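# Six arms sort coloured blocks onto matching tiles

## Task

Place every block onto a tile that matches its colour, resting flat with one full face on the tile, with no tile holding more than one block; blocks must stay there without any robot supporting them, and at the end every gripper must be open and every arm moved away.

## Robot and tools

SETUP. Six identical i2rt Big YAM arms, named arm1 to arm6, share one simulated work area. Each has six revolute joints, a two-finger gripper and a wrist camera. Two fixed room cameras, room_a and room_b, watch the scene. With joints 1 and 6 at zero and the hand level and pointing forward, the wrist camera rides on top of the hand looking toward the fingertips. The hand reaches roughly 1.0 m from the joint 1 axis. Loose objects may occasionally get nudged by something outside your control. Blocks must never leave the work area or land on the floor.

FRAMES. One scene frame is shared: origin on the floor, +z up. The hand point lies halfway between the fingertips; its z axis runs along the fingers and the fingers close along its y axis. Each arm's foot pose is real but never printed, so positions must be judged from images and joint readings.

execute_actions. Argument actions is a list holding one action, or an empty list to just read state and images. An action is an object keyed by arm name (arm1 ... arm6); under each arm sits joints, an object of absolute joint targets by name. Every arm named gets its own joints object; arms not named keep whatever target they had and may still be pushing. Keys and ranges: joint1_rad -2.879 to 2.879 (base yaw; positive is counter-clockwise seen from above; zero extends toward the direction the foot faces); joint2_rad 0 to 3.141 (shoulder; zero has the upper arm pointing backward near level, increasing lifts it up then forward); joint3_rad 0 to 3.019 (elbow; zero is folded, increasing opens); joint4_rad -1.692 to 1.57 (hand pitch; positive tips fingers upward); joint5_rad -1.57 to 1.57 (sideways hand swing; positive toward the arm's right); joint6_rad -2.094 to 2.094 (hand roll; positive clockwise viewed from behind the hand); gripper_m 0 to 0.093 metres, the fingertip gap. All are targets, not offsets, in radians or metres. Done tolerances are about ±0.045, ±0.14, ±0.09, ±0.055, ±0.03, ±0.035 rad and ±0.003 m respectively. All motions in one action start at once but finish at different moments, and since joints move at different speeds the hand can swing along an unexpected path. An unknown key or out-of-range number rejects the whole call with nothing moving. Optional cameras is a list of camera names (the six armN_cam_wrist, room_a, room_b, or all); omitted, null or ["all"] returns every camera, [] returns none. The result gives each arm's state, joint_positions, and images listed in order on the pictures line.

READING RESULTS. joint_status reports how each commanded motion ended. off_target: stopped short and possibly still pushing. contact_stop or time_out: the joint stops and holds where it is, though a timed-out joint may keep a target within 0.375, 0.375, 0.113, 0.225, 0.075, 0.3 rad (joints 1-6) of its position and move there by itself if freed; on_its_own lists such joints and what they hold ("held at" is the target, not the current position). To relieve a push, send the joint its reported position. A tiny change from the current reading may produce no motion. "joint command not followed", usually with a cause line, means a collision guard blocked that arm's joint targets (the gripper part still runs); those joints show not_followed and the arm may retry them on every later action until a valid target is given. An empty call never shows this line. If a result reports a stop, later motion calls in the same reply are skipped. Loaded joints held up will gradually sink.

wait: seconds from 0 to 10; commands nothing new and returns state and images like an empty action.

zoom_image: camera (one of the eight names) and region [x0, y0, x1, y1] in pixels of that camera's latest full image, top-left origin, no larger than 504 by 504. Gives a finer look.

read_manual: optional section, only "licences"; returns URDF licence text and moves nothing.

finished_scene: scene, the number of the current scene. Ends it irreversibly after the last command has been held, reports success and gives the next task. Answering without any tool call ends everything. When resuming from elsewhere, first send an empty execute_actions to learn the current scene and task.

SAFETY. The arms do not stop on touch; they keep pressing, possibly hard. Two arms squeezing each other fails the task and ends the run; a hard impact may too. Nothing in the state reports arm-to-arm contact, and the guard may react late and ignores fingers, gripper housings and wrist cameras. Objects touching arms are fine. Arms do not coordinate, so plan separate workspaces. Grip force is about 50-62 N per pad, lower on some grippers. Avoid drops, slips, slams and sustained pushing.

HEAT. Holding loads warms motors even while you think. A MOTOR HOT line appears at 85 °C; at 100 °C the arm loses power, falls, and an OVER-TEMPERATURE FAULT line appears, with unfinished keys showing limit_stop_at_motor_heat; resend targets afterwards. Some heat persists into the next scene.

TIMING. The simulation keeps running while you compose each reply, with the robots holding the last command. Shorter robot motion is better. The URDF gives link geometry: pinch sits 0.136 m along the gripper from its frame; gripper_m equals joint7 plus joint8.

Each tool is called as name(argument=value, ...) on one line, values as JSON.

## Session

execute_actions(actions=[])

Scene clock: 0.00 s.
Motor temperatures (°C, as the motors report them): arm1=[21 19 20 21 19 19] | arm2=[20 21 19 19 21 20] | arm3=[20 19 18 19 20 19] | arm4=[20 20 21 21 19 19] | arm5=[21 19 19 20 21 20] | arm6=[19 21 19 20 21 19]
arm1.joint_positions: joint1_rad=+0.406 joint2_rad=+0.456 joint3_rad=+1.575 joint4_rad=-1.578 joint5_rad=-0.256 joint6_rad=-0.114 gripper_m=+0.094
arm1.joint_status: not commanded
arm1.hand: x=-0.1084 y=-0.0846 z=+1.2466 quat_wxyz=(-0.177, +0.794, -0.298, -0.500) (m; scene frame)
arm2.joint_positions: joint1_rad=+0.423 joint2_rad=+0.536 joint3_rad=+1.661 joint4_rad=-1.257 joint5_rad=-0.100 joint6_rad=-0.316 gripper_m=+0.095
arm2.joint_status: not commanded
arm2.hand: x=+1.1205 y=-0.2499 z=+1.3756 quat_wxyz=(-0.574, +0.544, -0.524, -0.316) (m; scene frame)
arm3.joint_positions: joint1_rad=+0.751 joint2_rad=+0.399 joint3_rad=+1.676 joint4_rad=-1.374 joint5_rad=-0.231 joint6_rad=-0.540 gripper_m=+0.094
arm3.joint_status: not commanded
arm3.hand: x=-0.2001 y=+0.9952 z=+1.3113 quat_wxyz=(-0.329, -0.387, -0.630, +0.587) (m; scene frame)
arm4.joint_positions: joint1_rad=-0.601 joint2_rad=+0.281 joint3_rad=+1.647 joint4_rad=-1.398 joint5_rad=-0.081 joint6_rad=-0.467 gripper_m=+0.095
arm4.joint_status: not commanded
arm4.hand: x=-1.0005 y=-0.7333 z=+1.3661 quat_wxyz=(-0.184, -0.541, -0.476, +0.669) (m; scene frame)
arm5.joint_positions: joint1_rad=+0.105 joint2_rad=+0.449 joint3_rad=+1.513 joint4_rad=-1.276 joint5_rad=-0.219 joint6_rad=-0.705 gripper_m=+0.094
arm5.joint_status: not commanded
arm5.hand: x=+1.3916 y=-1.5216 z=+1.2590 quat_wxyz=(-0.613, +0.298, -0.714, +0.160) (m; scene frame)
arm6.joint_positions: joint1_rad=-0.267 joint2_rad=+0.352 joint3_rad=+1.400 joint4_rad=-1.467 joint5_rad=+0.220 joint6_rad=+0.767 gripper_m=+0.095
arm6.joint_status: not commanded
arm6.hand: x=-1.0160 y=+1.8120 z=+1.2351 quat_wxyz=(-0.422, +0.018, -0.835, -0.352) (m; scene frame)
pictures: arm1_cam_wrist, arm2_cam_wrist, arm3_cam_wrist, arm4_cam_wrist, arm5_cam_wrist, arm6_cam_wrist, room_a, room_b
Images, in order (width x height): arm1_cam_wrist 504x504, arm2_cam_wrist 504x504, arm3_cam_wrist 504x504, arm4_cam_wrist 504x504, arm5_cam_wrist 504x504, arm6_cam_wrist 504x504, room_a 504x504, room_b 504x504.

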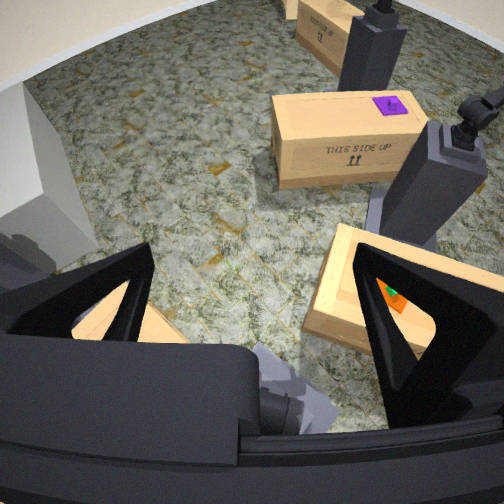

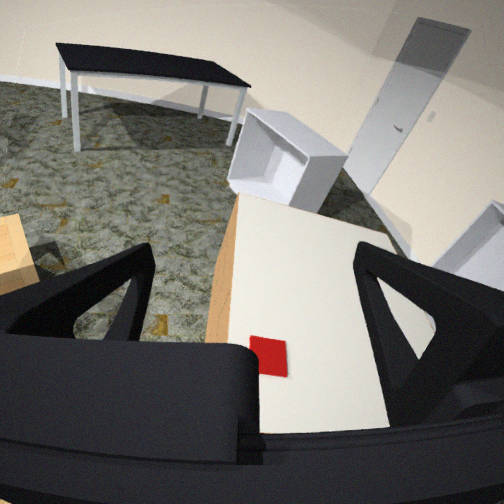

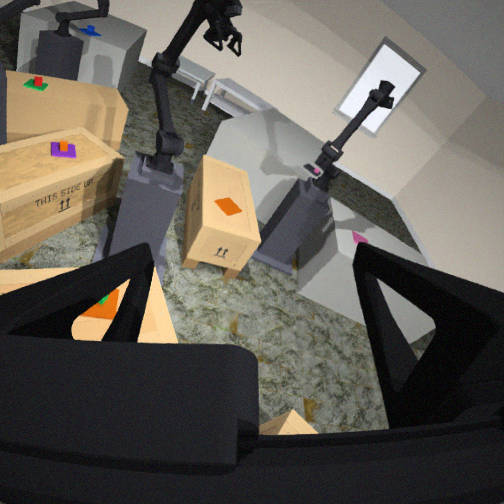

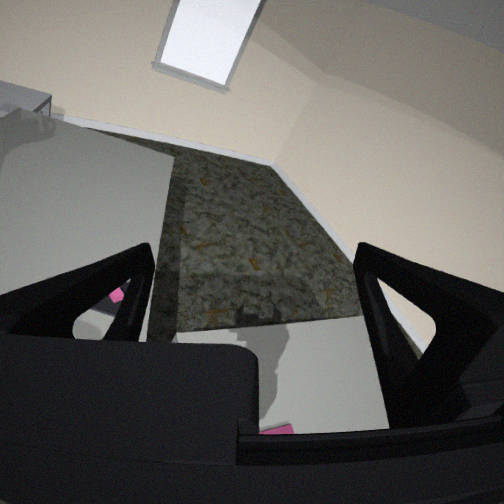

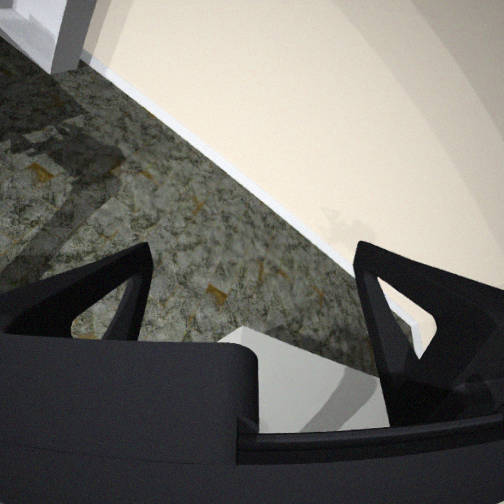

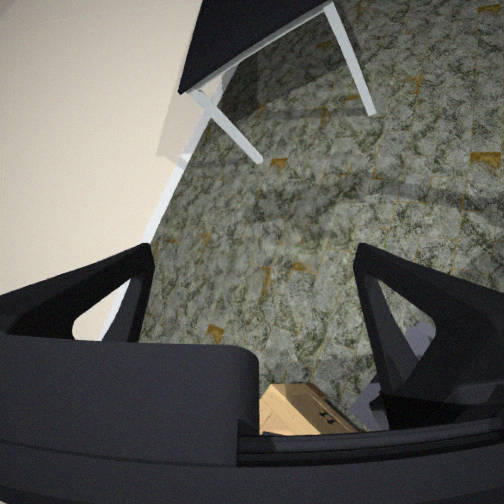

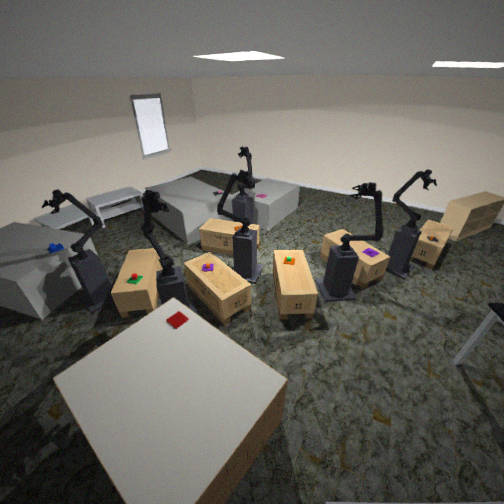

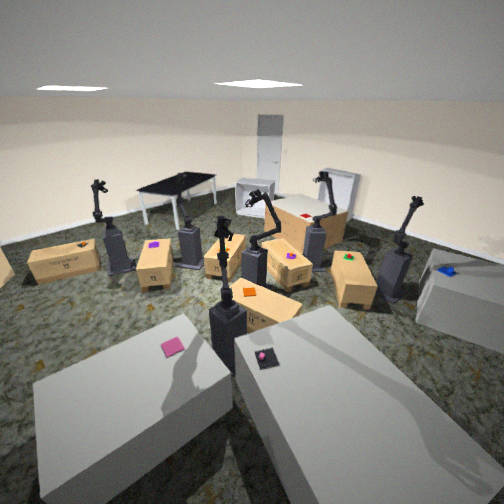

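zoom_image(camera="room_a", region=[0, 140, 252, 340])

zoom_image(camera="room_a", region=[200, 140, 504, 340])

zoom_image(camera="room_b", region=[0, 160, 280, 400])

zoom_image(camera="room_b", region=[200, 160, 504, 400])

Region (0, 140, 252, 340) of room_a's 504x504 image, scaled by 2.000, with more detail than that image has; it fills the top 400 rows of this view, and the rest is white.

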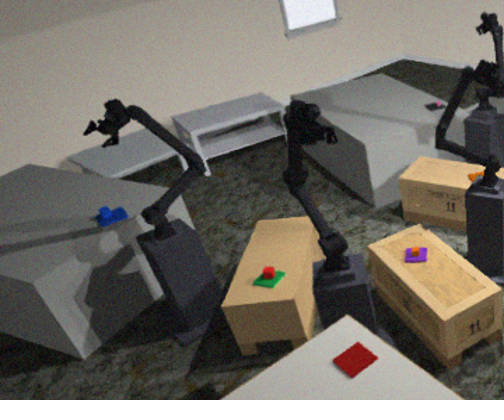

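Region (200, 140, 504, 340) of room_a's 504x504 image, scaled by 1.658, with more detail than that image has; it fills the top 332 rows of this view, and the rest is white.

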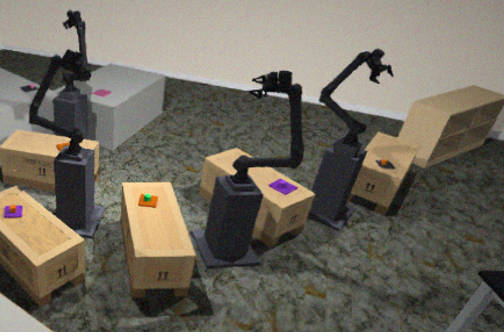

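Region (0, 160, 280, 400) of room_b's 504x504 image, scaled by 1.800, with more detail than that image has; it fills the top 432 rows of this view, and the rest is white.

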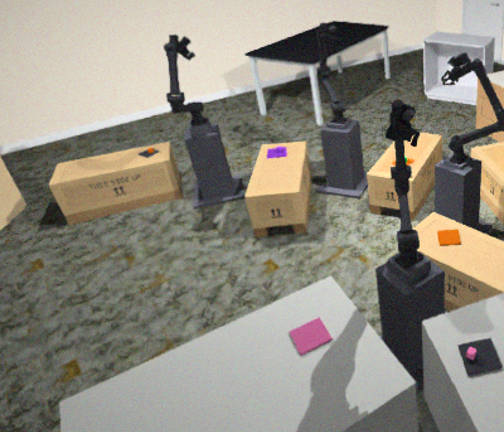

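Region (200, 160, 504, 400) of room_b's 504x504 image, scaled by 1.658, with more detail than that image has; it fills the top 398 rows of this view, and the rest is white.

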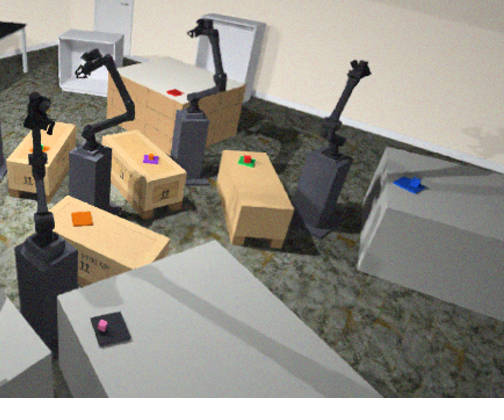

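execute_actions(actions=[{"arm1": {"joints": {"joint1_rad": -0.02, "joint2_rad": 1.0, "joint3_rad": 1.0, "joint4_rad": -0.8, "joint5_rad": 0, "joint6_rad": 0}}, "arm2": {"joints": {"joint1_rad": -2.2, "joint2_rad": 1.0, "joint3_rad": 1.0, "joint4_rad": -0.8, "joint5_rad": 0, "joint6_rad": 0}}, "arm3": {"joints": {"joint1_rad": -1.22, "joint2_rad": 1.0, "joint3_rad": 1.0, "joint4_rad": -0.8, "joint5_rad": 0, "joint6_rad": 0}}, "arm4": {"joints": {"joint1_rad": 0.03, "joint2_rad": 1.0, "joint3_rad": 1.0, "joint4_rad": -0.8, "joint5_rad": 0, "joint6_rad": 0}}, "arm6": {"joints": {"joint1_rad": 1.4, "joint2_rad": 1.0, "joint3_rad": 1.0, "joint4_rad": -0.8, "joint5_rad": 0, "joint6_rad": 0}}}], cameras=["arm1_cam_wrist", "arm2_cam_wrist", "arm3_cam_wrist", "arm4_cam_wrist", "arm6_cam_wrist", "room_a"])

Scene clock: 122.30 s.
Motor temperatures (°C, as the motors report them): arm1=[21 19 24 21 19 19] | arm2=[20 22 22 19 21 20] | arm3=[20 19 20 19 20 19] | arm4=[20 21 22 21 19 19] | arm5=[21 20 22 20 21 20] | arm6=[19 21 22 20 21 19]
arm1.joint_positions: joint1_rad=-0.019 joint2_rad=+0.991 joint3_rad=+0.981 joint4_rad=-0.815 joint5_rad=-0.003 joint6_rad=-0.008 gripper_m=+0.094
arm1.joint_status: all done
arm1.hand: x=-0.0868 y=+0.2719 z=+0.9473 quat_wxyz=(-0.233, +0.714, -0.602, -0.273) (m; scene frame)
arm2.joint_positions: joint1_rad=-2.194 joint2_rad=+1.016 joint3_rad=+0.989 joint4_rad=-0.818 joint5_rad=+0.000 joint6_rad=-0.008 gripper_m=+0.095
arm2.joint_status: all done
arm2.hand: x=+1.1524 y=-0.8090 z=+0.9797 quat_wxyz=(-0.271, -0.602, -0.714, +0.236) (m; scene frame)
arm3.joint_positions: joint1_rad=-1.219 joint2_rad=+1.003 joint3_rad=+0.973 joint4_rad=-0.811 joint5_rad=-0.001 joint6_rad=-0.011 gripper_m=+0.094
arm3.joint_status: all done
arm3.hand: x=-0.5495 y=+1.3163 z=+0.9168 quat_wxyz=(+0.121, -0.885, +0.302, +0.332) (m; scene frame)
arm4.joint_positions: joint1_rad=+0.025 joint2_rad=+0.991 joint3_rad=+0.990 joint4_rad=-0.821 joint5_rad=+0.000 joint6_rad=-0.011 gripper_m=+0.095
arm4.joint_status: all done
arm4.hand: x=-1.0228 y=-1.1460 z=+1.0035 quat_wxyz=(-0.257, -0.668, -0.648, +0.261) (m; scene frame)
arm5.joint_positions: joint1_rad=+0.105 joint2_rad=+0.449 joint3_rad=+1.513 joint4_rad=-1.276 joint5_rad=-0.219 joint6_rad=-0.705 gripper_m=+0.094
arm5.joint_status: not commanded
arm5.hand: x=+1.3916 y=-1.5216 z=+1.2590 quat_wxyz=(-0.613, +0.298, -0.714, +0.160) (m; scene frame)
arm6.joint_positions: joint1_rad=+1.400 joint2_rad=+1.013 joint3_rad=+0.974 joint4_rad=-0.822 joint5_rad=+0.000 joint6_rad=+0.008 gripper_m=+0.095
arm6.joint_status: all done
arm6.hand: x=-1.4709 y=+1.9613 z=+0.9648 quat_wxyz=(-0.089, +0.905, -0.244, -0.337) (m; scene frame)
pictures: arm1_cam_wrist, arm2_cam_wrist, arm3_cam_wrist, arm4_cam_wrist, arm6_cam_wrist, room_a
Images, in order (width x height): arm1_cam_wrist 504x504, arm2_cam_wrist 504x504, arm3_cam_wrist 504x504, arm4_cam_wrist 504x504, arm6_cam_wrist 504x504, room_a 504x504.

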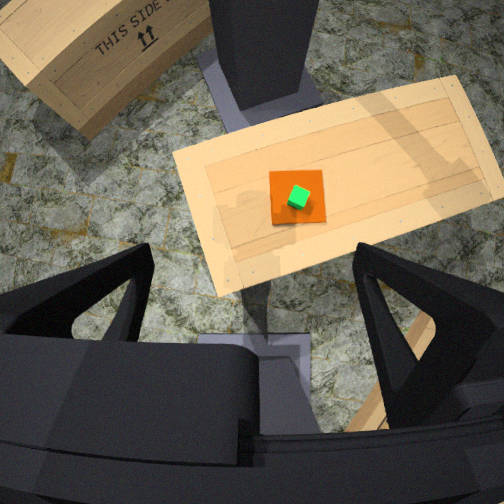

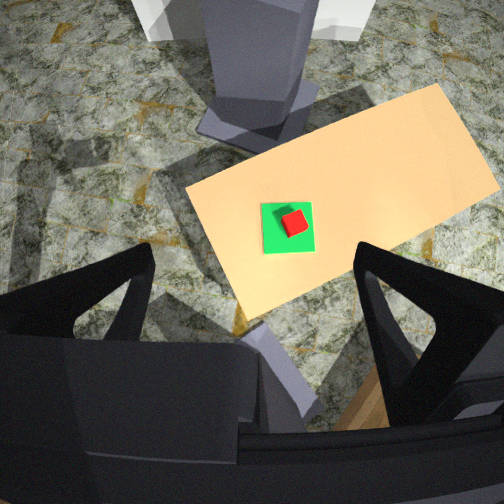

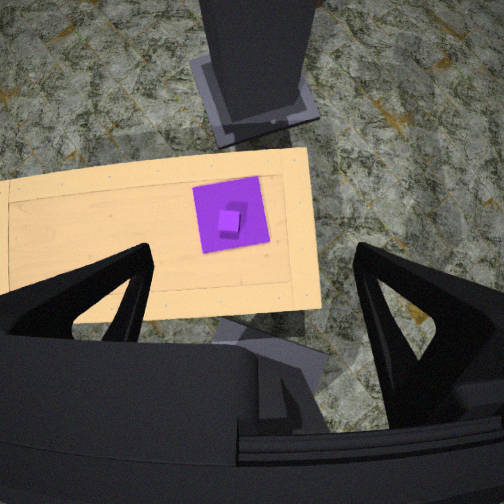

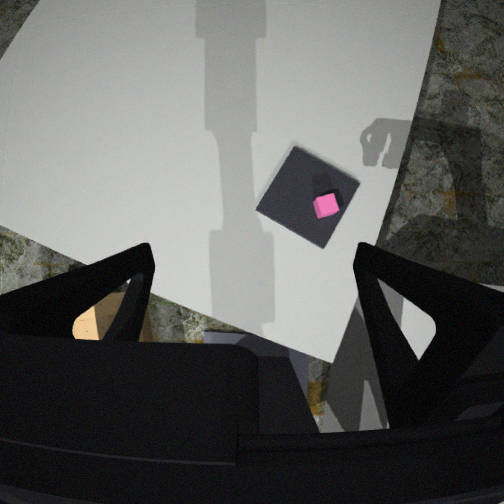

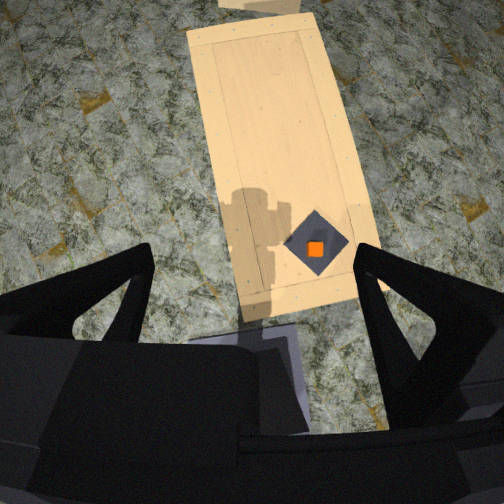

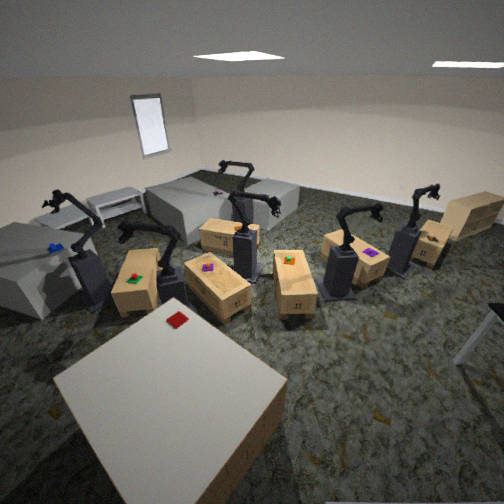

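zoom_image(camera="arm1_cam_wrist", region=[236, 136, 362, 262])

zoom_image(camera="arm2_cam_wrist", region=[226, 166, 352, 292])

zoom_image(camera="arm4_cam_wrist", region=[246, 136, 372, 262])

zoom_image(camera="arm6_cam_wrist", region=[252, 180, 378, 306])

Region (236, 136, 362, 262) of arm1_cam_wrist's 504x504 image, scaled by 4.000, with more detail than that image has.

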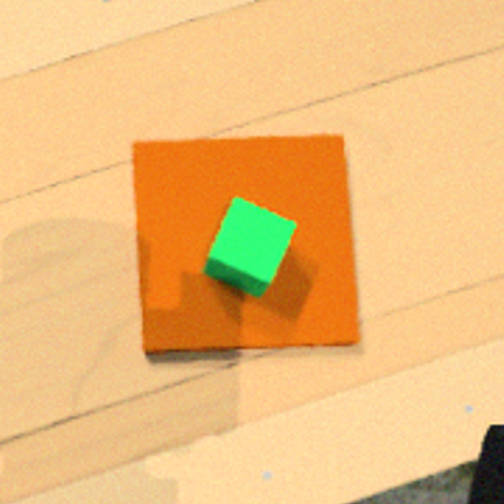

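Region (226, 166, 352, 292) of arm2_cam_wrist's 504x504 image, scaled by 4.000, with more detail than that image has.

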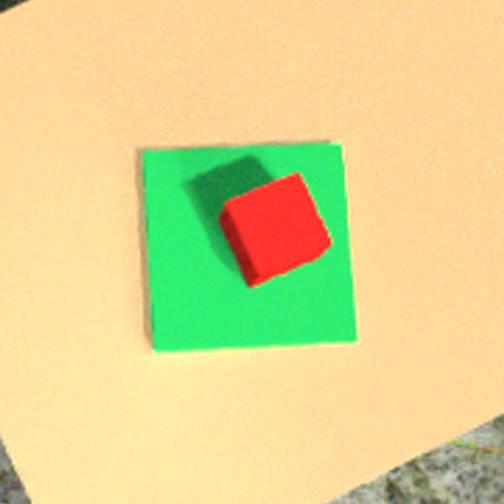

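Region (246, 136, 372, 262) of arm4_cam_wrist's 504x504 image, scaled by 4.000, with more detail than that image has.

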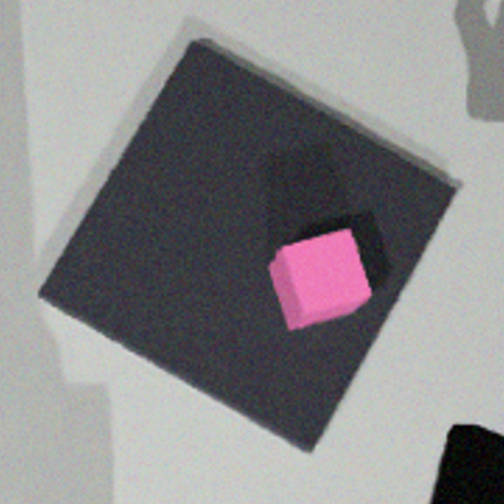

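Region (252, 180, 378, 306) of arm6_cam_wrist's 504x504 image, scaled by 4.000, with more detail than that image has.

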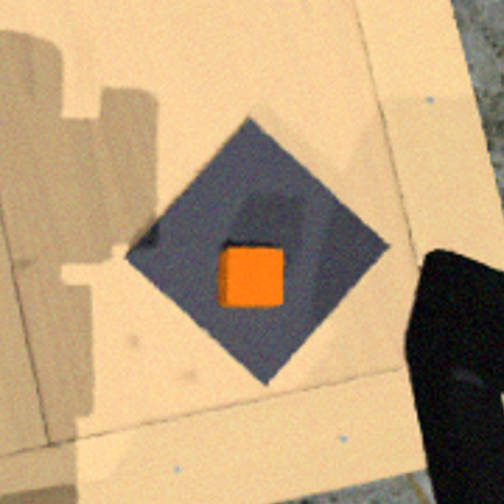

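execute_actions(actions=[{"arm1": {"joints": {"joint1_rad": -0.192, "joint2_rad": 2.19, "joint3_rad": 1.65, "joint4_rad": -0.995, "joint5_rad": 0, "joint6_rad": 0.243}}, "arm2": {"joints": {"joint1_rad": -2.375, "joint2_rad": 2.13, "joint3_rad": 1.44, "joint4_rad": -0.845, "joint5_rad": 0, "joint6_rad": -0.569}}, "arm3": {"joints": {"joint1_rad": -0.9, "joint2_rad": 0.6, "joint3_rad": 0.8, "joint4_rad": -0.8, "joint5_rad": 0, "joint6_rad": 0}}, "arm4": {"joints": {"joint1_rad": -0.206, "joint2_rad": 1.885, "joint3_rad": 1.64, "joint4_rad": -1.285, "joint5_rad": 0, "joint6_rad": -0.5}}, "arm6": {"joints": {"joint1_rad": 1.102, "joint2_rad": 2.0, "joint3_rad": 1.21, "joint4_rad": -0.745, "joint5_rad": 0, "joint6_rad": -0.297}}}], cameras=["arm1_cam_wrist", "arm2_cam_wrist", "arm4_cam_wrist", "arm6_cam_wrist", "room_a", "room_b"])

Scene clock: 201.00 s.
Motor temperatures (°C, as the motors report them): arm1=[21 19 28 21 19 19] | arm2=[20 22 27 19 21 20] | arm3=[20 19 25 19 20 19] | arm4=[20 21 29 21 19 19] | arm5=[21 20 22 21 21 20] | arm6=[19 21 26 20 21 19]
arm1.joint_positions: joint1_rad=-0.197 joint2_rad=+2.190 joint3_rad=+1.621 joint4_rad=-0.989 joint5_rad=-0.002 joint6_rad=+0.235 gripper_m=+0.094
arm1.joint_status: all done
arm1.hand: x=-0.0071 y=+0.4750 z=+0.5929 quat_wxyz=(-0.001, +0.612, -0.791, +0.000) (m; scene frame)
arm2.joint_positions: joint1_rad=-2.375 joint2_rad=+2.143 joint3_rad=+1.423 joint4_rad=-0.838 joint5_rad=+0.000 joint6_rad=-0.560 gripper_m=+0.095
arm2.joint_status: all done
arm2.hand: x=+1.0710 y=-0.9668 z=+0.6019 quat_wxyz=(-0.004, -0.493, -0.870, +0.011) (m; scene frame)
arm3.joint_positions: joint1_rad=-0.904 joint2_rad=+0.594 joint3_rad=+0.786 joint4_rad=-0.808 joint5_rad=-0.001 joint6_rad=-0.011 gripper_m=+0.094
arm3.joint_status: all done
arm3.hand: x=-0.5215 y=+1.1667 z=+0.9550 quat_wxyz=(+0.084, -0.877, +0.152, +0.447) (m; scene frame)
arm4.joint_positions: joint1_rad=-0.206 joint2_rad=+1.883 joint3_rad=+1.588 joint4_rad=-1.270 joint5_rad=+0.000 joint6_rad=-0.489 gripper_m=+0.095
arm4.joint_status: all done
arm4.hand: x=-1.1555 y=-1.2750 z=+0.8106 quat_wxyz=(-0.006, -0.625, -0.781, -0.001) (m; scene frame)
arm5.joint_positions: joint1_rad=+0.105 joint2_rad=+0.449 joint3_rad=+1.513 joint4_rad=-1.276 joint5_rad=-0.219 joint6_rad=-0.705 gripper_m=+0.094
arm5.joint_status: not commanded
arm5.hand: x=+1.3916 y=-1.5216 z=+1.2590 quat_wxyz=(-0.613, +0.298, -0.714, +0.160) (m; scene frame)
arm6.joint_positions: joint1_rad=+1.093 joint2_rad=+1.997 joint3_rad=+1.193 joint4_rad=-0.753 joint5_rad=+0.000 joint6_rad=-0.289 gripper_m=+0.095
arm6.joint_status: all done
arm6.hand: x=-1.4509 y=+2.1273 z=+0.6054 quat_wxyz=(-0.005, +0.964, -0.265, -0.007) (m; scene frame)
pictures: arm1_cam_wrist, arm2_cam_wrist, arm4_cam_wrist, arm6_cam_wrist, room_a, room_b
Images, in order (width x height): arm1_cam_wrist 504x504, arm2_cam_wrist 504x504, arm4_cam_wrist 504x504, arm6_cam_wrist 504x504, room_a 504x504, room_b 504x504.

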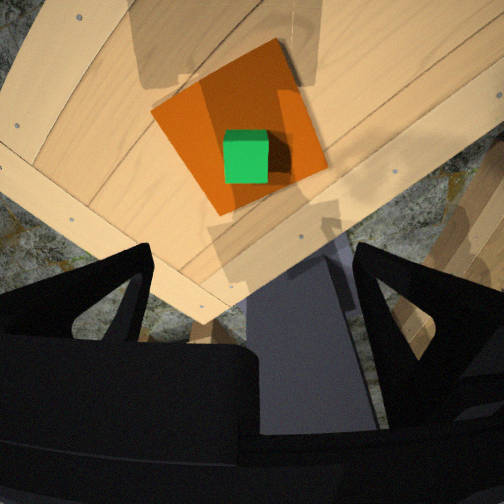

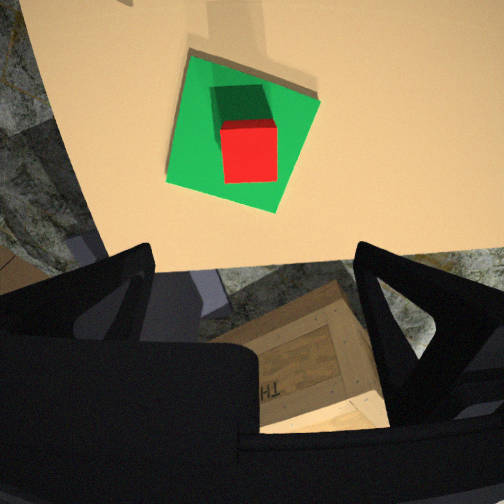

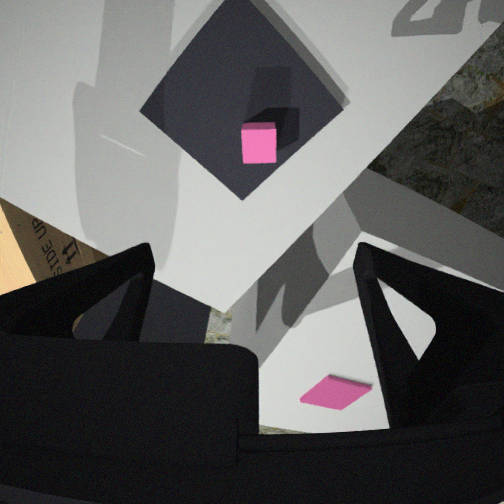

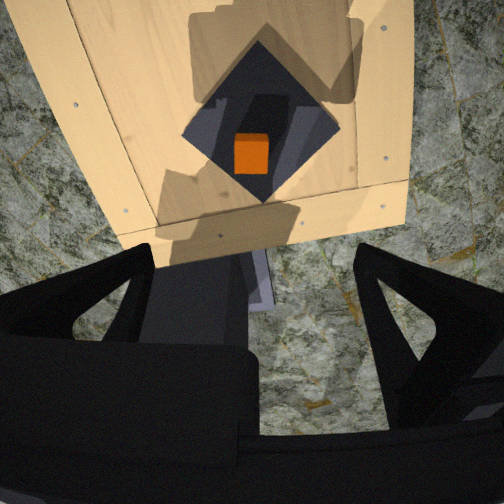

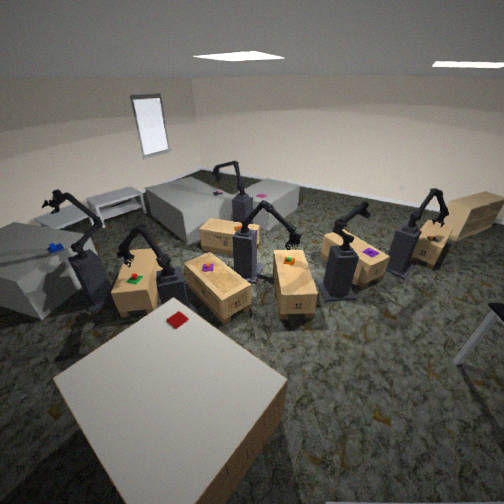

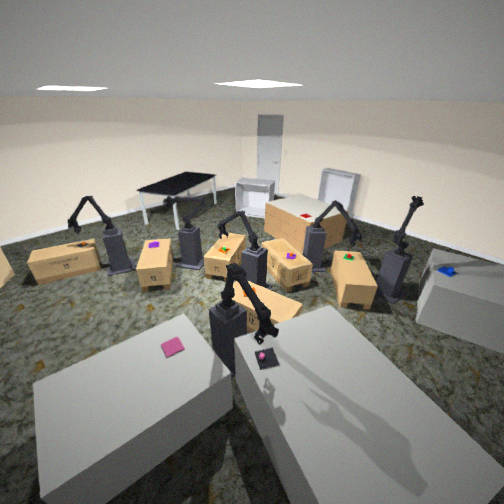

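zoom_image(camera="arm1_cam_wrist", region=[189, 100, 315, 226])

zoom_image(camera="arm2_cam_wrist", region=[189, 90, 315, 216])

zoom_image(camera="arm4_cam_wrist", region=[189, 80, 315, 206])

zoom_image(camera="arm6_cam_wrist", region=[189, 90, 315, 216])

Region (189, 100, 315, 226) of arm1_cam_wrist's 504x504 image, scaled by 4.000, with more detail than that image has.

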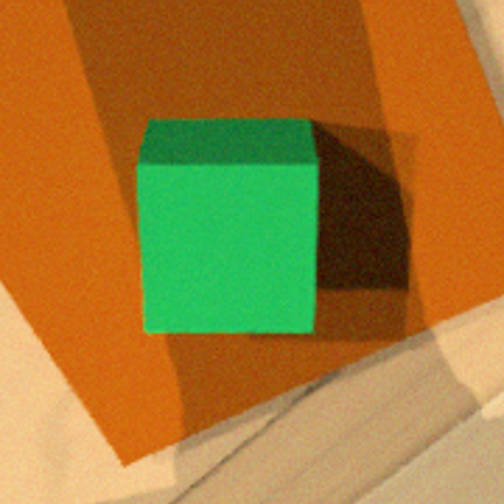

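Region (189, 90, 315, 216) of arm2_cam_wrist's 504x504 image, scaled by 4.000, with more detail than that image has.

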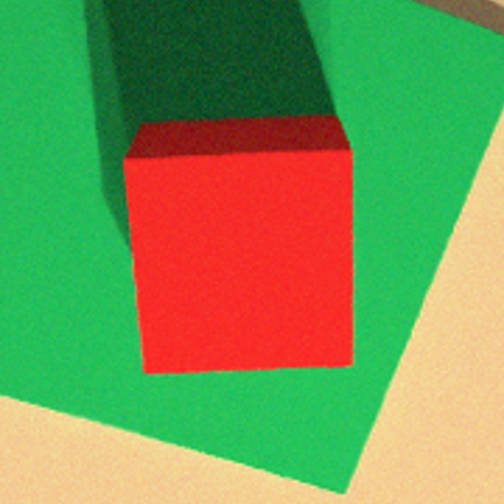

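Region (189, 80, 315, 206) of arm4_cam_wrist's 504x504 image, scaled by 4.000, with more detail than that image has.

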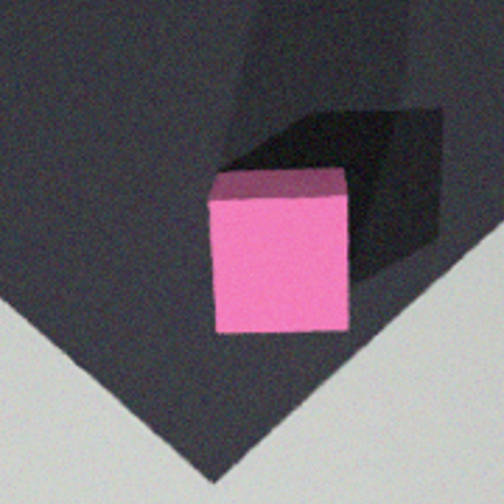

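Region (189, 90, 315, 216) of arm6_cam_wrist's 504x504 image, scaled by 4.000, with more detail than that image has.

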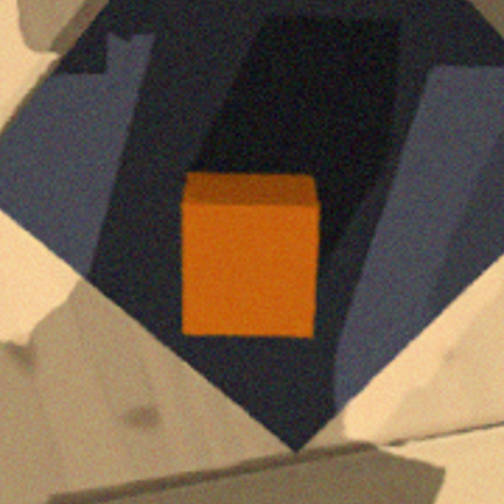

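execute_actions(actions=[{"arm1": {"joints": {"joint1_rad": -0.188, "joint2_rad": 2.458, "joint3_rad": 1.665, "joint4_rad": -0.732}}, "arm2": {"joints": {"joint1_rad": -2.369, "joint2_rad": 2.45, "joint3_rad": 1.517, "joint4_rad": -0.588}}, "arm4": {"joints": {"joint1_rad": -0.211, "joint2_rad": 2.068, "joint3_rad": 1.47, "joint4_rad": -0.95}}, "arm6": {"joints": {"joint2_rad": 2.43, "joint3_rad": 1.258, "joint4_rad": -0.363}}}], cameras=["arm1_cam_wrist", "arm2_cam_wrist", "arm4_cam_wrist", "arm6_cam_wrist"])

Scene clock: 278.67 s.
Motor temperatures (°C, as the motors report them): arm1=[21 24 28 21 19 19] | arm2=[20 25 25 19 21 20] | arm3=[20 19 26 19 20 19] | arm4=[20 24 32 21 19 19] | arm5=[21 20 23 21 21 20] | arm6=[19 23 24 20 21 19]
arm1.joint_positions: joint1_rad=-0.196 joint2_rad=+2.458 joint3_rad=+1.651 joint4_rad=-0.741 joint5_rad=-0.003 joint6_rad=+0.237 gripper_m=+0.094
arm1.joint_status: all done
arm1.hand: x=-0.0074 y=+0.4795 z=+0.4402 quat_wxyz=(-0.003, +0.612, -0.791, -0.004) (m; scene frame)
arm2.joint_positions: joint1_rad=-2.375 joint2_rad=+2.475 joint3_rad=+1.500 joint4_rad=-0.602 joint5_rad=+0.000 joint6_rad=-0.560 gripper_m=+0.095
arm2.joint_status: all done
arm2.hand: x=+1.0703 y=-0.9683 z=+0.4370 quat_wxyz=(+0.001, -0.493, -0.870, +0.002) (m; scene frame)
arm3.joint_positions: joint1_rad=-0.904 joint2_rad=+0.594 joint3_rad=+0.786 joint4_rad=-0.808 joint5_rad=-0.001 joint6_rad=-0.011 gripper_m=+0.094
arm3.joint_status: not commanded
arm3.hand: x=-0.5215 y=+1.1667 z=+0.9550 quat_wxyz=(+0.084, -0.877, +0.152, +0.447) (m; scene frame)
arm4.joint_positions: joint1_rad=-0.206 joint2_rad=+2.061 joint3_rad=+1.466 joint4_rad=-0.965 joint5_rad=+0.000 joint6_rad=-0.489 gripper_m=+0.095
arm4.joint_status: all done
arm4.hand: x=-1.1562 y=-1.2842 z=+0.6702 quat_wxyz=(-0.007, -0.625, -0.781, +0.001) (m; scene frame)
arm5.joint_positions: joint1_rad=+0.105 joint2_rad=+0.449 joint3_rad=+1.513 joint4_rad=-1.276 joint5_rad=-0.219 joint6_rad=-0.705 gripper_m=+0.094
arm5.joint_status: not commanded
arm5.hand: x=+1.3916 y=-1.5216 z=+1.2590 quat_wxyz=(-0.613, +0.298, -0.714, +0.160) (m; scene frame)
arm6.joint_positions: joint1_rad=+1.093 joint2_rad=+2.423 joint3_rad=+1.252 joint4_rad=-0.378 joint5_rad=-0.002 joint6_rad=-0.289 gripper_m=+0.094
arm6.joint_status: all done
arm6.hand: x=-1.4491 y=+2.1256 z=+0.4100 quat_wxyz=(-0.006, +0.964, -0.265, -0.011) (m; scene frame)
pictures: arm1_cam_wrist, arm2_cam_wrist, arm4_cam_wrist, arm6_cam_wrist
Images, in order (width x height): arm1_cam_wrist 504x504, arm2_cam_wrist 504x504, arm4_cam_wrist 504x504, arm6_cam_wrist 504x504.

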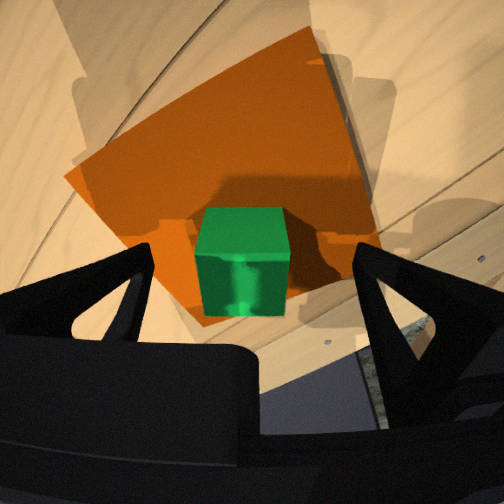

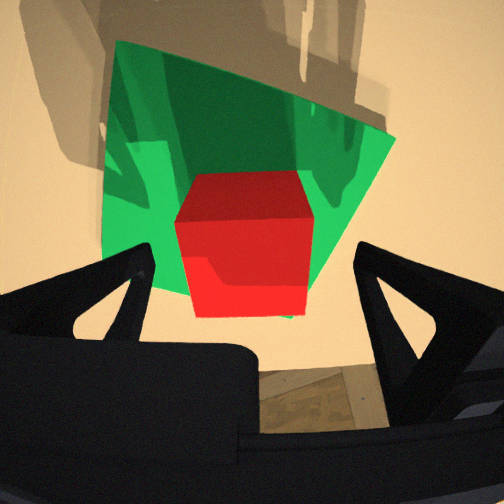

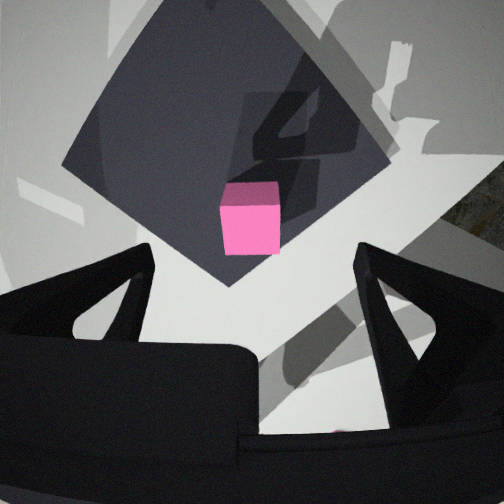

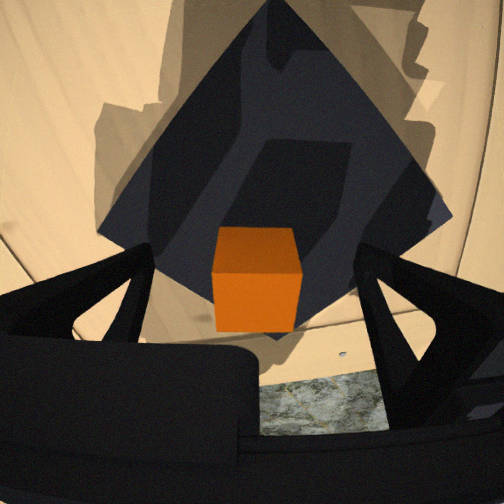

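zoom_image(camera="arm6_cam_wrist", region=[126, 180, 378, 348])

zoom_image(camera="arm1_cam_wrist", region=[126, 180, 378, 348])

zoom_image(camera="arm4_cam_wrist", region=[126, 150, 378, 318])

Region (126, 180, 378, 348) of arm6_cam_wrist's 504x504 image, scaled by 2.000, with more detail than that image has.

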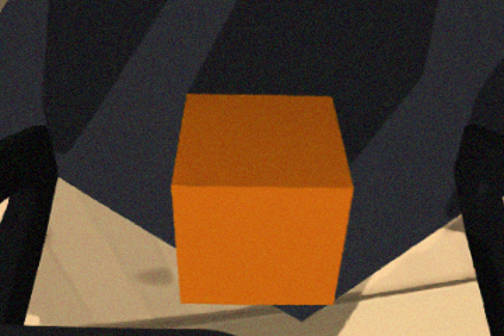

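Region (126, 180, 378, 348) of arm1_cam_wrist's 504x504 image, scaled by 2.000, with more detail than that image has.

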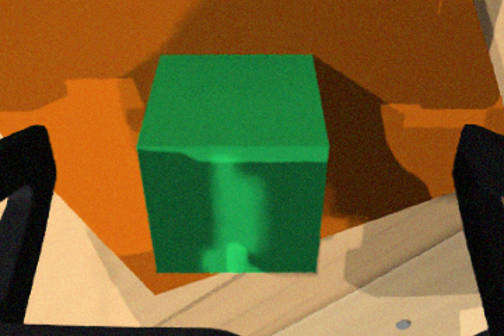

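Region (126, 150, 378, 318) of arm4_cam_wrist's 504x504 image, scaled by 2.000, with more detail than that image has.

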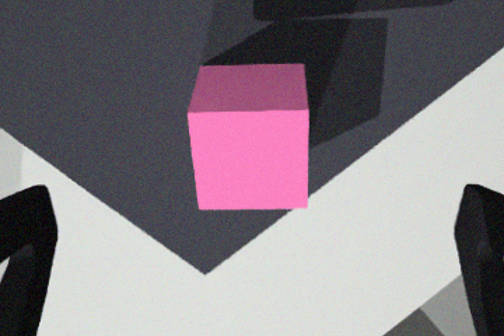

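execute_actions(actions=[{"arm1": {"joints": {"joint2_rad": 2.482, "joint3_rad": 1.674, "joint4_rad": -0.728}}, "arm2": {"joints": {"joint1_rad": -2.357, "joint2_rad": 2.479, "joint3_rad": 1.555, "joint4_rad": -0.61}}, "arm4": {"joints": {"joint2_rad": 2.152, "joint3_rad": 1.433, "joint4_rad": -0.829}}, "arm6": {"joints": {"gripper_m": 0.02}}}], cameras=["arm1_cam_wrist", "arm2_cam_wrist", "arm4_cam_wrist", "arm6_cam_wrist"])

Scene clock: 342.20 s.
Motor temperatures (°C, as the motors report them): arm1=[21 25 27 21 19 19] | arm2=[20 27 25 19 21 20] | arm3=[20 19 27 20 20 19] | arm4=[20 25 28 21 19 19] | arm5=[21 20 23 21 21 20] | arm6=[19 24 22 20 21 19]
arm1.joint_positions: joint1_rad=-0.196 joint2_rad=+2.458 joint3_rad=+1.651 joint4_rad=-0.739 joint5_rad=-0.003 joint6_rad=+0.237 gripper_m=+0.094
arm1.joint_status: all done
arm1.hand: x=-0.0073 y=+0.4802 z=+0.4402 quat_wxyz=(-0.004, +0.612, -0.791, -0.005) (m; scene frame)
arm2.joint_positions: joint1_rad=-2.370 joint2_rad=+2.475 joint3_rad=+1.518 joint4_rad=-0.602 joint5_rad=+0.000 joint6_rad=-0.560 gripper_m=+0.095
arm2.joint_status: all done
arm2.hand: x=+1.0734 y=-0.9788 z=+0.4412 quat_wxyz=(-0.004, -0.491, -0.871, +0.010) (m; scene frame)
arm3.joint_positions: joint1_rad=-0.904 joint2_rad=+0.594 joint3_rad=+0.786 joint4_rad=-0.808 joint5_rad=-0.001 joint6_rad=-0.011 gripper_m=+0.094
arm3.joint_status: not commanded
arm3.hand: x=-0.5215 y=+1.1667 z=+0.9550 quat_wxyz=(+0.084, -0.877, +0.152, +0.447) (m; scene frame)
arm4.joint_positions: joint1_rad=-0.206 joint2_rad=+2.143 joint3_rad=+1.441 joint4_rad=-0.844 joint5_rad=+0.000 joint6_rad=-0.489 gripper_m=+0.095
arm4.joint_status: all done
arm4.hand: x=-1.1563 y=-1.2871 z=+0.6174 quat_wxyz=(-0.010, -0.625, -0.781, +0.008) (m; scene frame)
arm5.joint_positions: joint1_rad=+0.105 joint2_rad=+0.449 joint3_rad=+1.513 joint4_rad=-1.276 joint5_rad=-0.219 joint6_rad=-0.705 gripper_m=+0.094
arm5.joint_status: not commanded
arm5.hand: x=+1.3916 y=-1.5216 z=+1.2590 quat_wxyz=(-0.613, +0.298, -0.714, +0.160) (m; scene frame)
arm6.joint_positions: joint1_rad=+1.093 joint2_rad=+2.423 joint3_rad=+1.252 joint4_rad=-0.378 joint5_rad=-0.002 joint6_rad=-0.290 gripper_m=+0.032
arm6.joint_status: gripper_m off_target (ended at +0.032, target +0.020)
arm6.hand: x=-1.4490 y=+2.1257 z=+0.4100 quat_wxyz=(-0.006, +0.964, -0.265, -0.011) (m; scene frame)
pictures: arm1_cam_wrist, arm2_cam_wrist, arm4_cam_wrist, arm6_cam_wrist
Images, in order (width x height): arm1_cam_wrist 504x504, arm2_cam_wrist 504x504, arm4_cam_wrist 504x504, arm6_cam_wrist 504x504.

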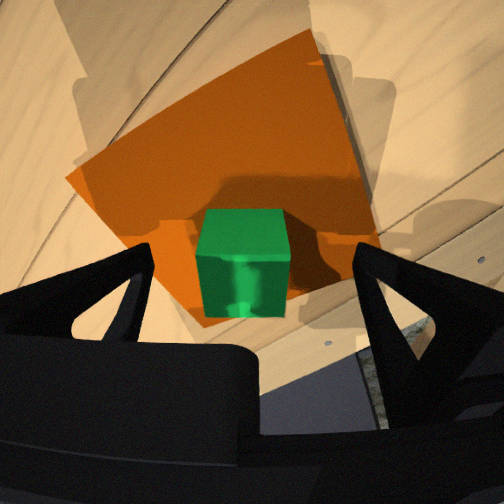

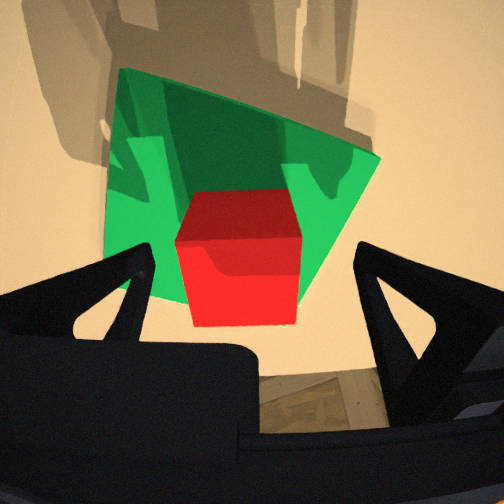

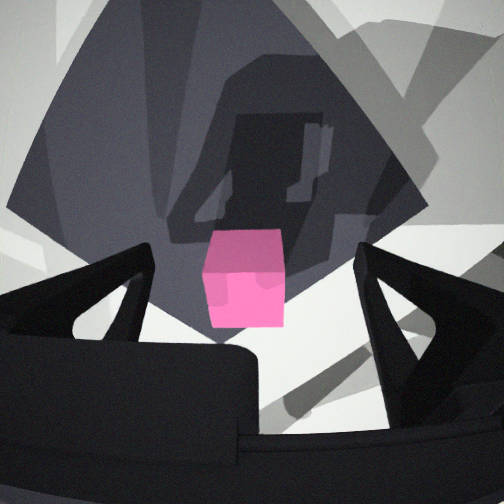

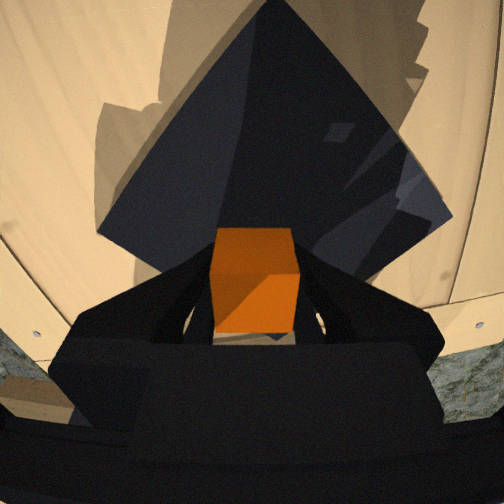

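execute_actions(actions=[{"arm1": {"joints": {"joint2_rad": 2.458, "joint3_rad": 1.66, "gripper_m": 0.02}}, "arm2": {"joints": {"joint2_rad": 2.475, "joint3_rad": 1.53, "gripper_m": 0.03}}, "arm4": {"joints": {"gripper_m": 0.018}}, "arm3": {"joints": {"joint1_rad": -0.78, "joint2_rad": 0.3, "joint3_rad": 0.9, "joint4_rad": -1.4}}, "arm6": {"joints": {"joint1_rad": 0.5, "joint2_rad": 2.2, "joint3_rad": 1.5, "joint4_rad": -0.85}}}], cameras=["arm1_cam_wrist", "arm2_cam_wrist", "arm3_cam_wrist", "arm4_cam_wrist", "arm6_cam_wrist"])

Scene clock: 383.93 s.
Motor temperatures (°C, as the motors report them): arm1=[21 25 27 21 19 19] | arm2=[20 28 26 19 21 20] | arm3=[20 19 27 20 20 19] | arm4=[20 26 28 21 19 19] | arm5=[21 20 23 21 21 20] | arm6=[19 24 22 20 21 19]
arm1.joint_positions: joint1_rad=-0.196 joint2_rad=+2.458 joint3_rad=+1.651 joint4_rad=-0.738 joint5_rad=-0.002 joint6_rad=+0.237 gripper_m=+0.037
arm1.joint_status: gripper_m off_target (ended at +0.037, target +0.020); the others done
arm1.hand: x=-0.0072 y=+0.4804 z=+0.4402 quat_wxyz=(-0.005, +0.611, -0.791, -0.005) (m; scene frame)
arm2.joint_positions: joint1_rad=-2.369 joint2_rad=+2.475 joint3_rad=+1.518 joint4_rad=-0.602 joint5_rad=-0.001 joint6_rad=-0.561 gripper_m=+0.048
arm2.joint_status: gripper_m off_target (ended at +0.048, target +0.030); the others done
arm2.hand: x=+1.0741 y=-0.9788 z=+0.4412 quat_wxyz=(-0.004, -0.490, -0.872, +0.010) (m; scene frame)
arm3.joint_positions: joint1_rad=-0.783 joint2_rad=+0.290 joint3_rad=+0.871 joint4_rad=-1.394 joint5_rad=-0.001 joint6_rad=-0.011 gripper_m=+0.094
arm3.joint_status: all done
arm3.hand: x=-0.3822 y=+1.0933 z=+0.9620 quat_wxyz=(+0.046, -0.925, +0.104, +0.363) (m; scene frame)
arm4.joint_positions: joint1_rad=-0.206 joint2_rad=+2.143 joint3_rad=+1.441 joint4_rad=-0.844 joint5_rad=+0.000 joint6_rad=-0.490 gripper_m=+0.031
arm4.joint_status: gripper_m off_target (ended at +0.031, target +0.018)
arm4.hand: x=-1.1563 y=-1.2871 z=+0.6174 quat_wxyz=(-0.010, -0.624, -0.781, +0.008) (m; scene frame)
arm5.joint_positions: joint1_rad=+0.105 joint2_rad=+0.449 joint3_rad=+1.513 joint4_rad=-1.276 joint5_rad=-0.219 joint6_rad=-0.705 gripper_m=+0.094
arm5.joint_status: not commanded
arm5.hand: x=+1.3916 y=-1.5216 z=+1.2590 quat_wxyz=(-0.613, +0.298, -0.714, +0.160) (m; scene frame)
arm6.joint_positions: joint1_rad=+0.508 joint2_rad=+2.193 joint3_rad=+1.491 joint4_rad=-0.836 joint5_rad=+0.001 joint6_rad=-0.292 gripper_m=+0.032
arm6.joint_status: all done
arm6.hand: x=-1.2008 y=+2.3433 z=+0.5858 quat_wxyz=(-0.014, +0.847, -0.531, -0.012) (m; scene frame)
pictures: arm1_cam_wrist, arm2_cam_wrist, arm3_cam_wrist, arm4_cam_wrist, arm6_cam_wrist
Images, in order (width x height): arm1_cam_wrist 504x504, arm2_cam_wrist 504x504, arm3_cam_wrist 504x504, arm4_cam_wrist 504x504, arm6_cam_wrist 504x504.

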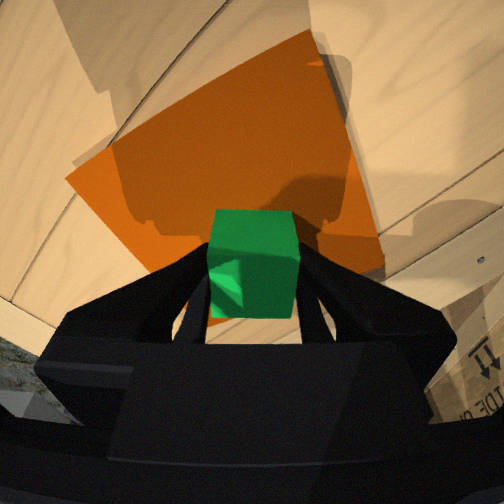

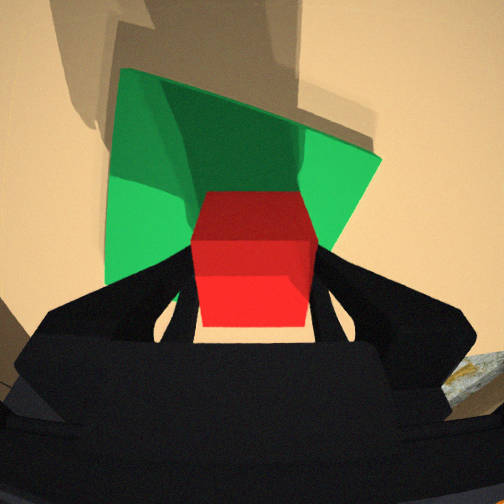

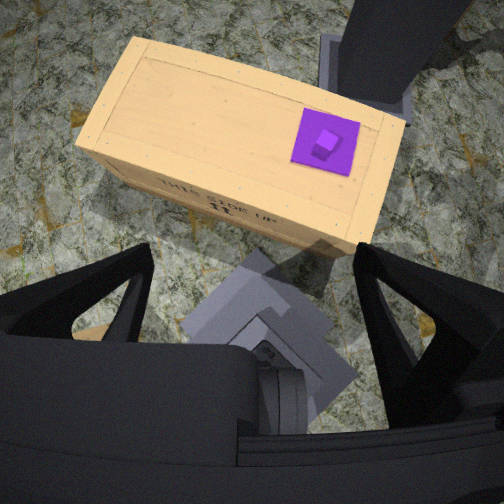

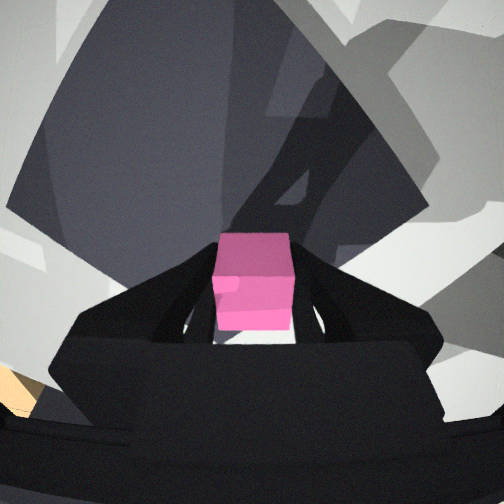

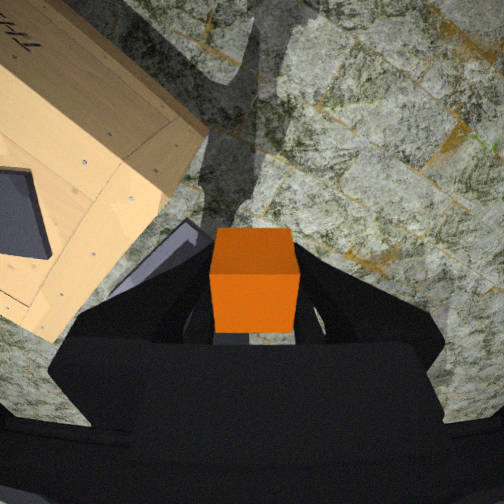

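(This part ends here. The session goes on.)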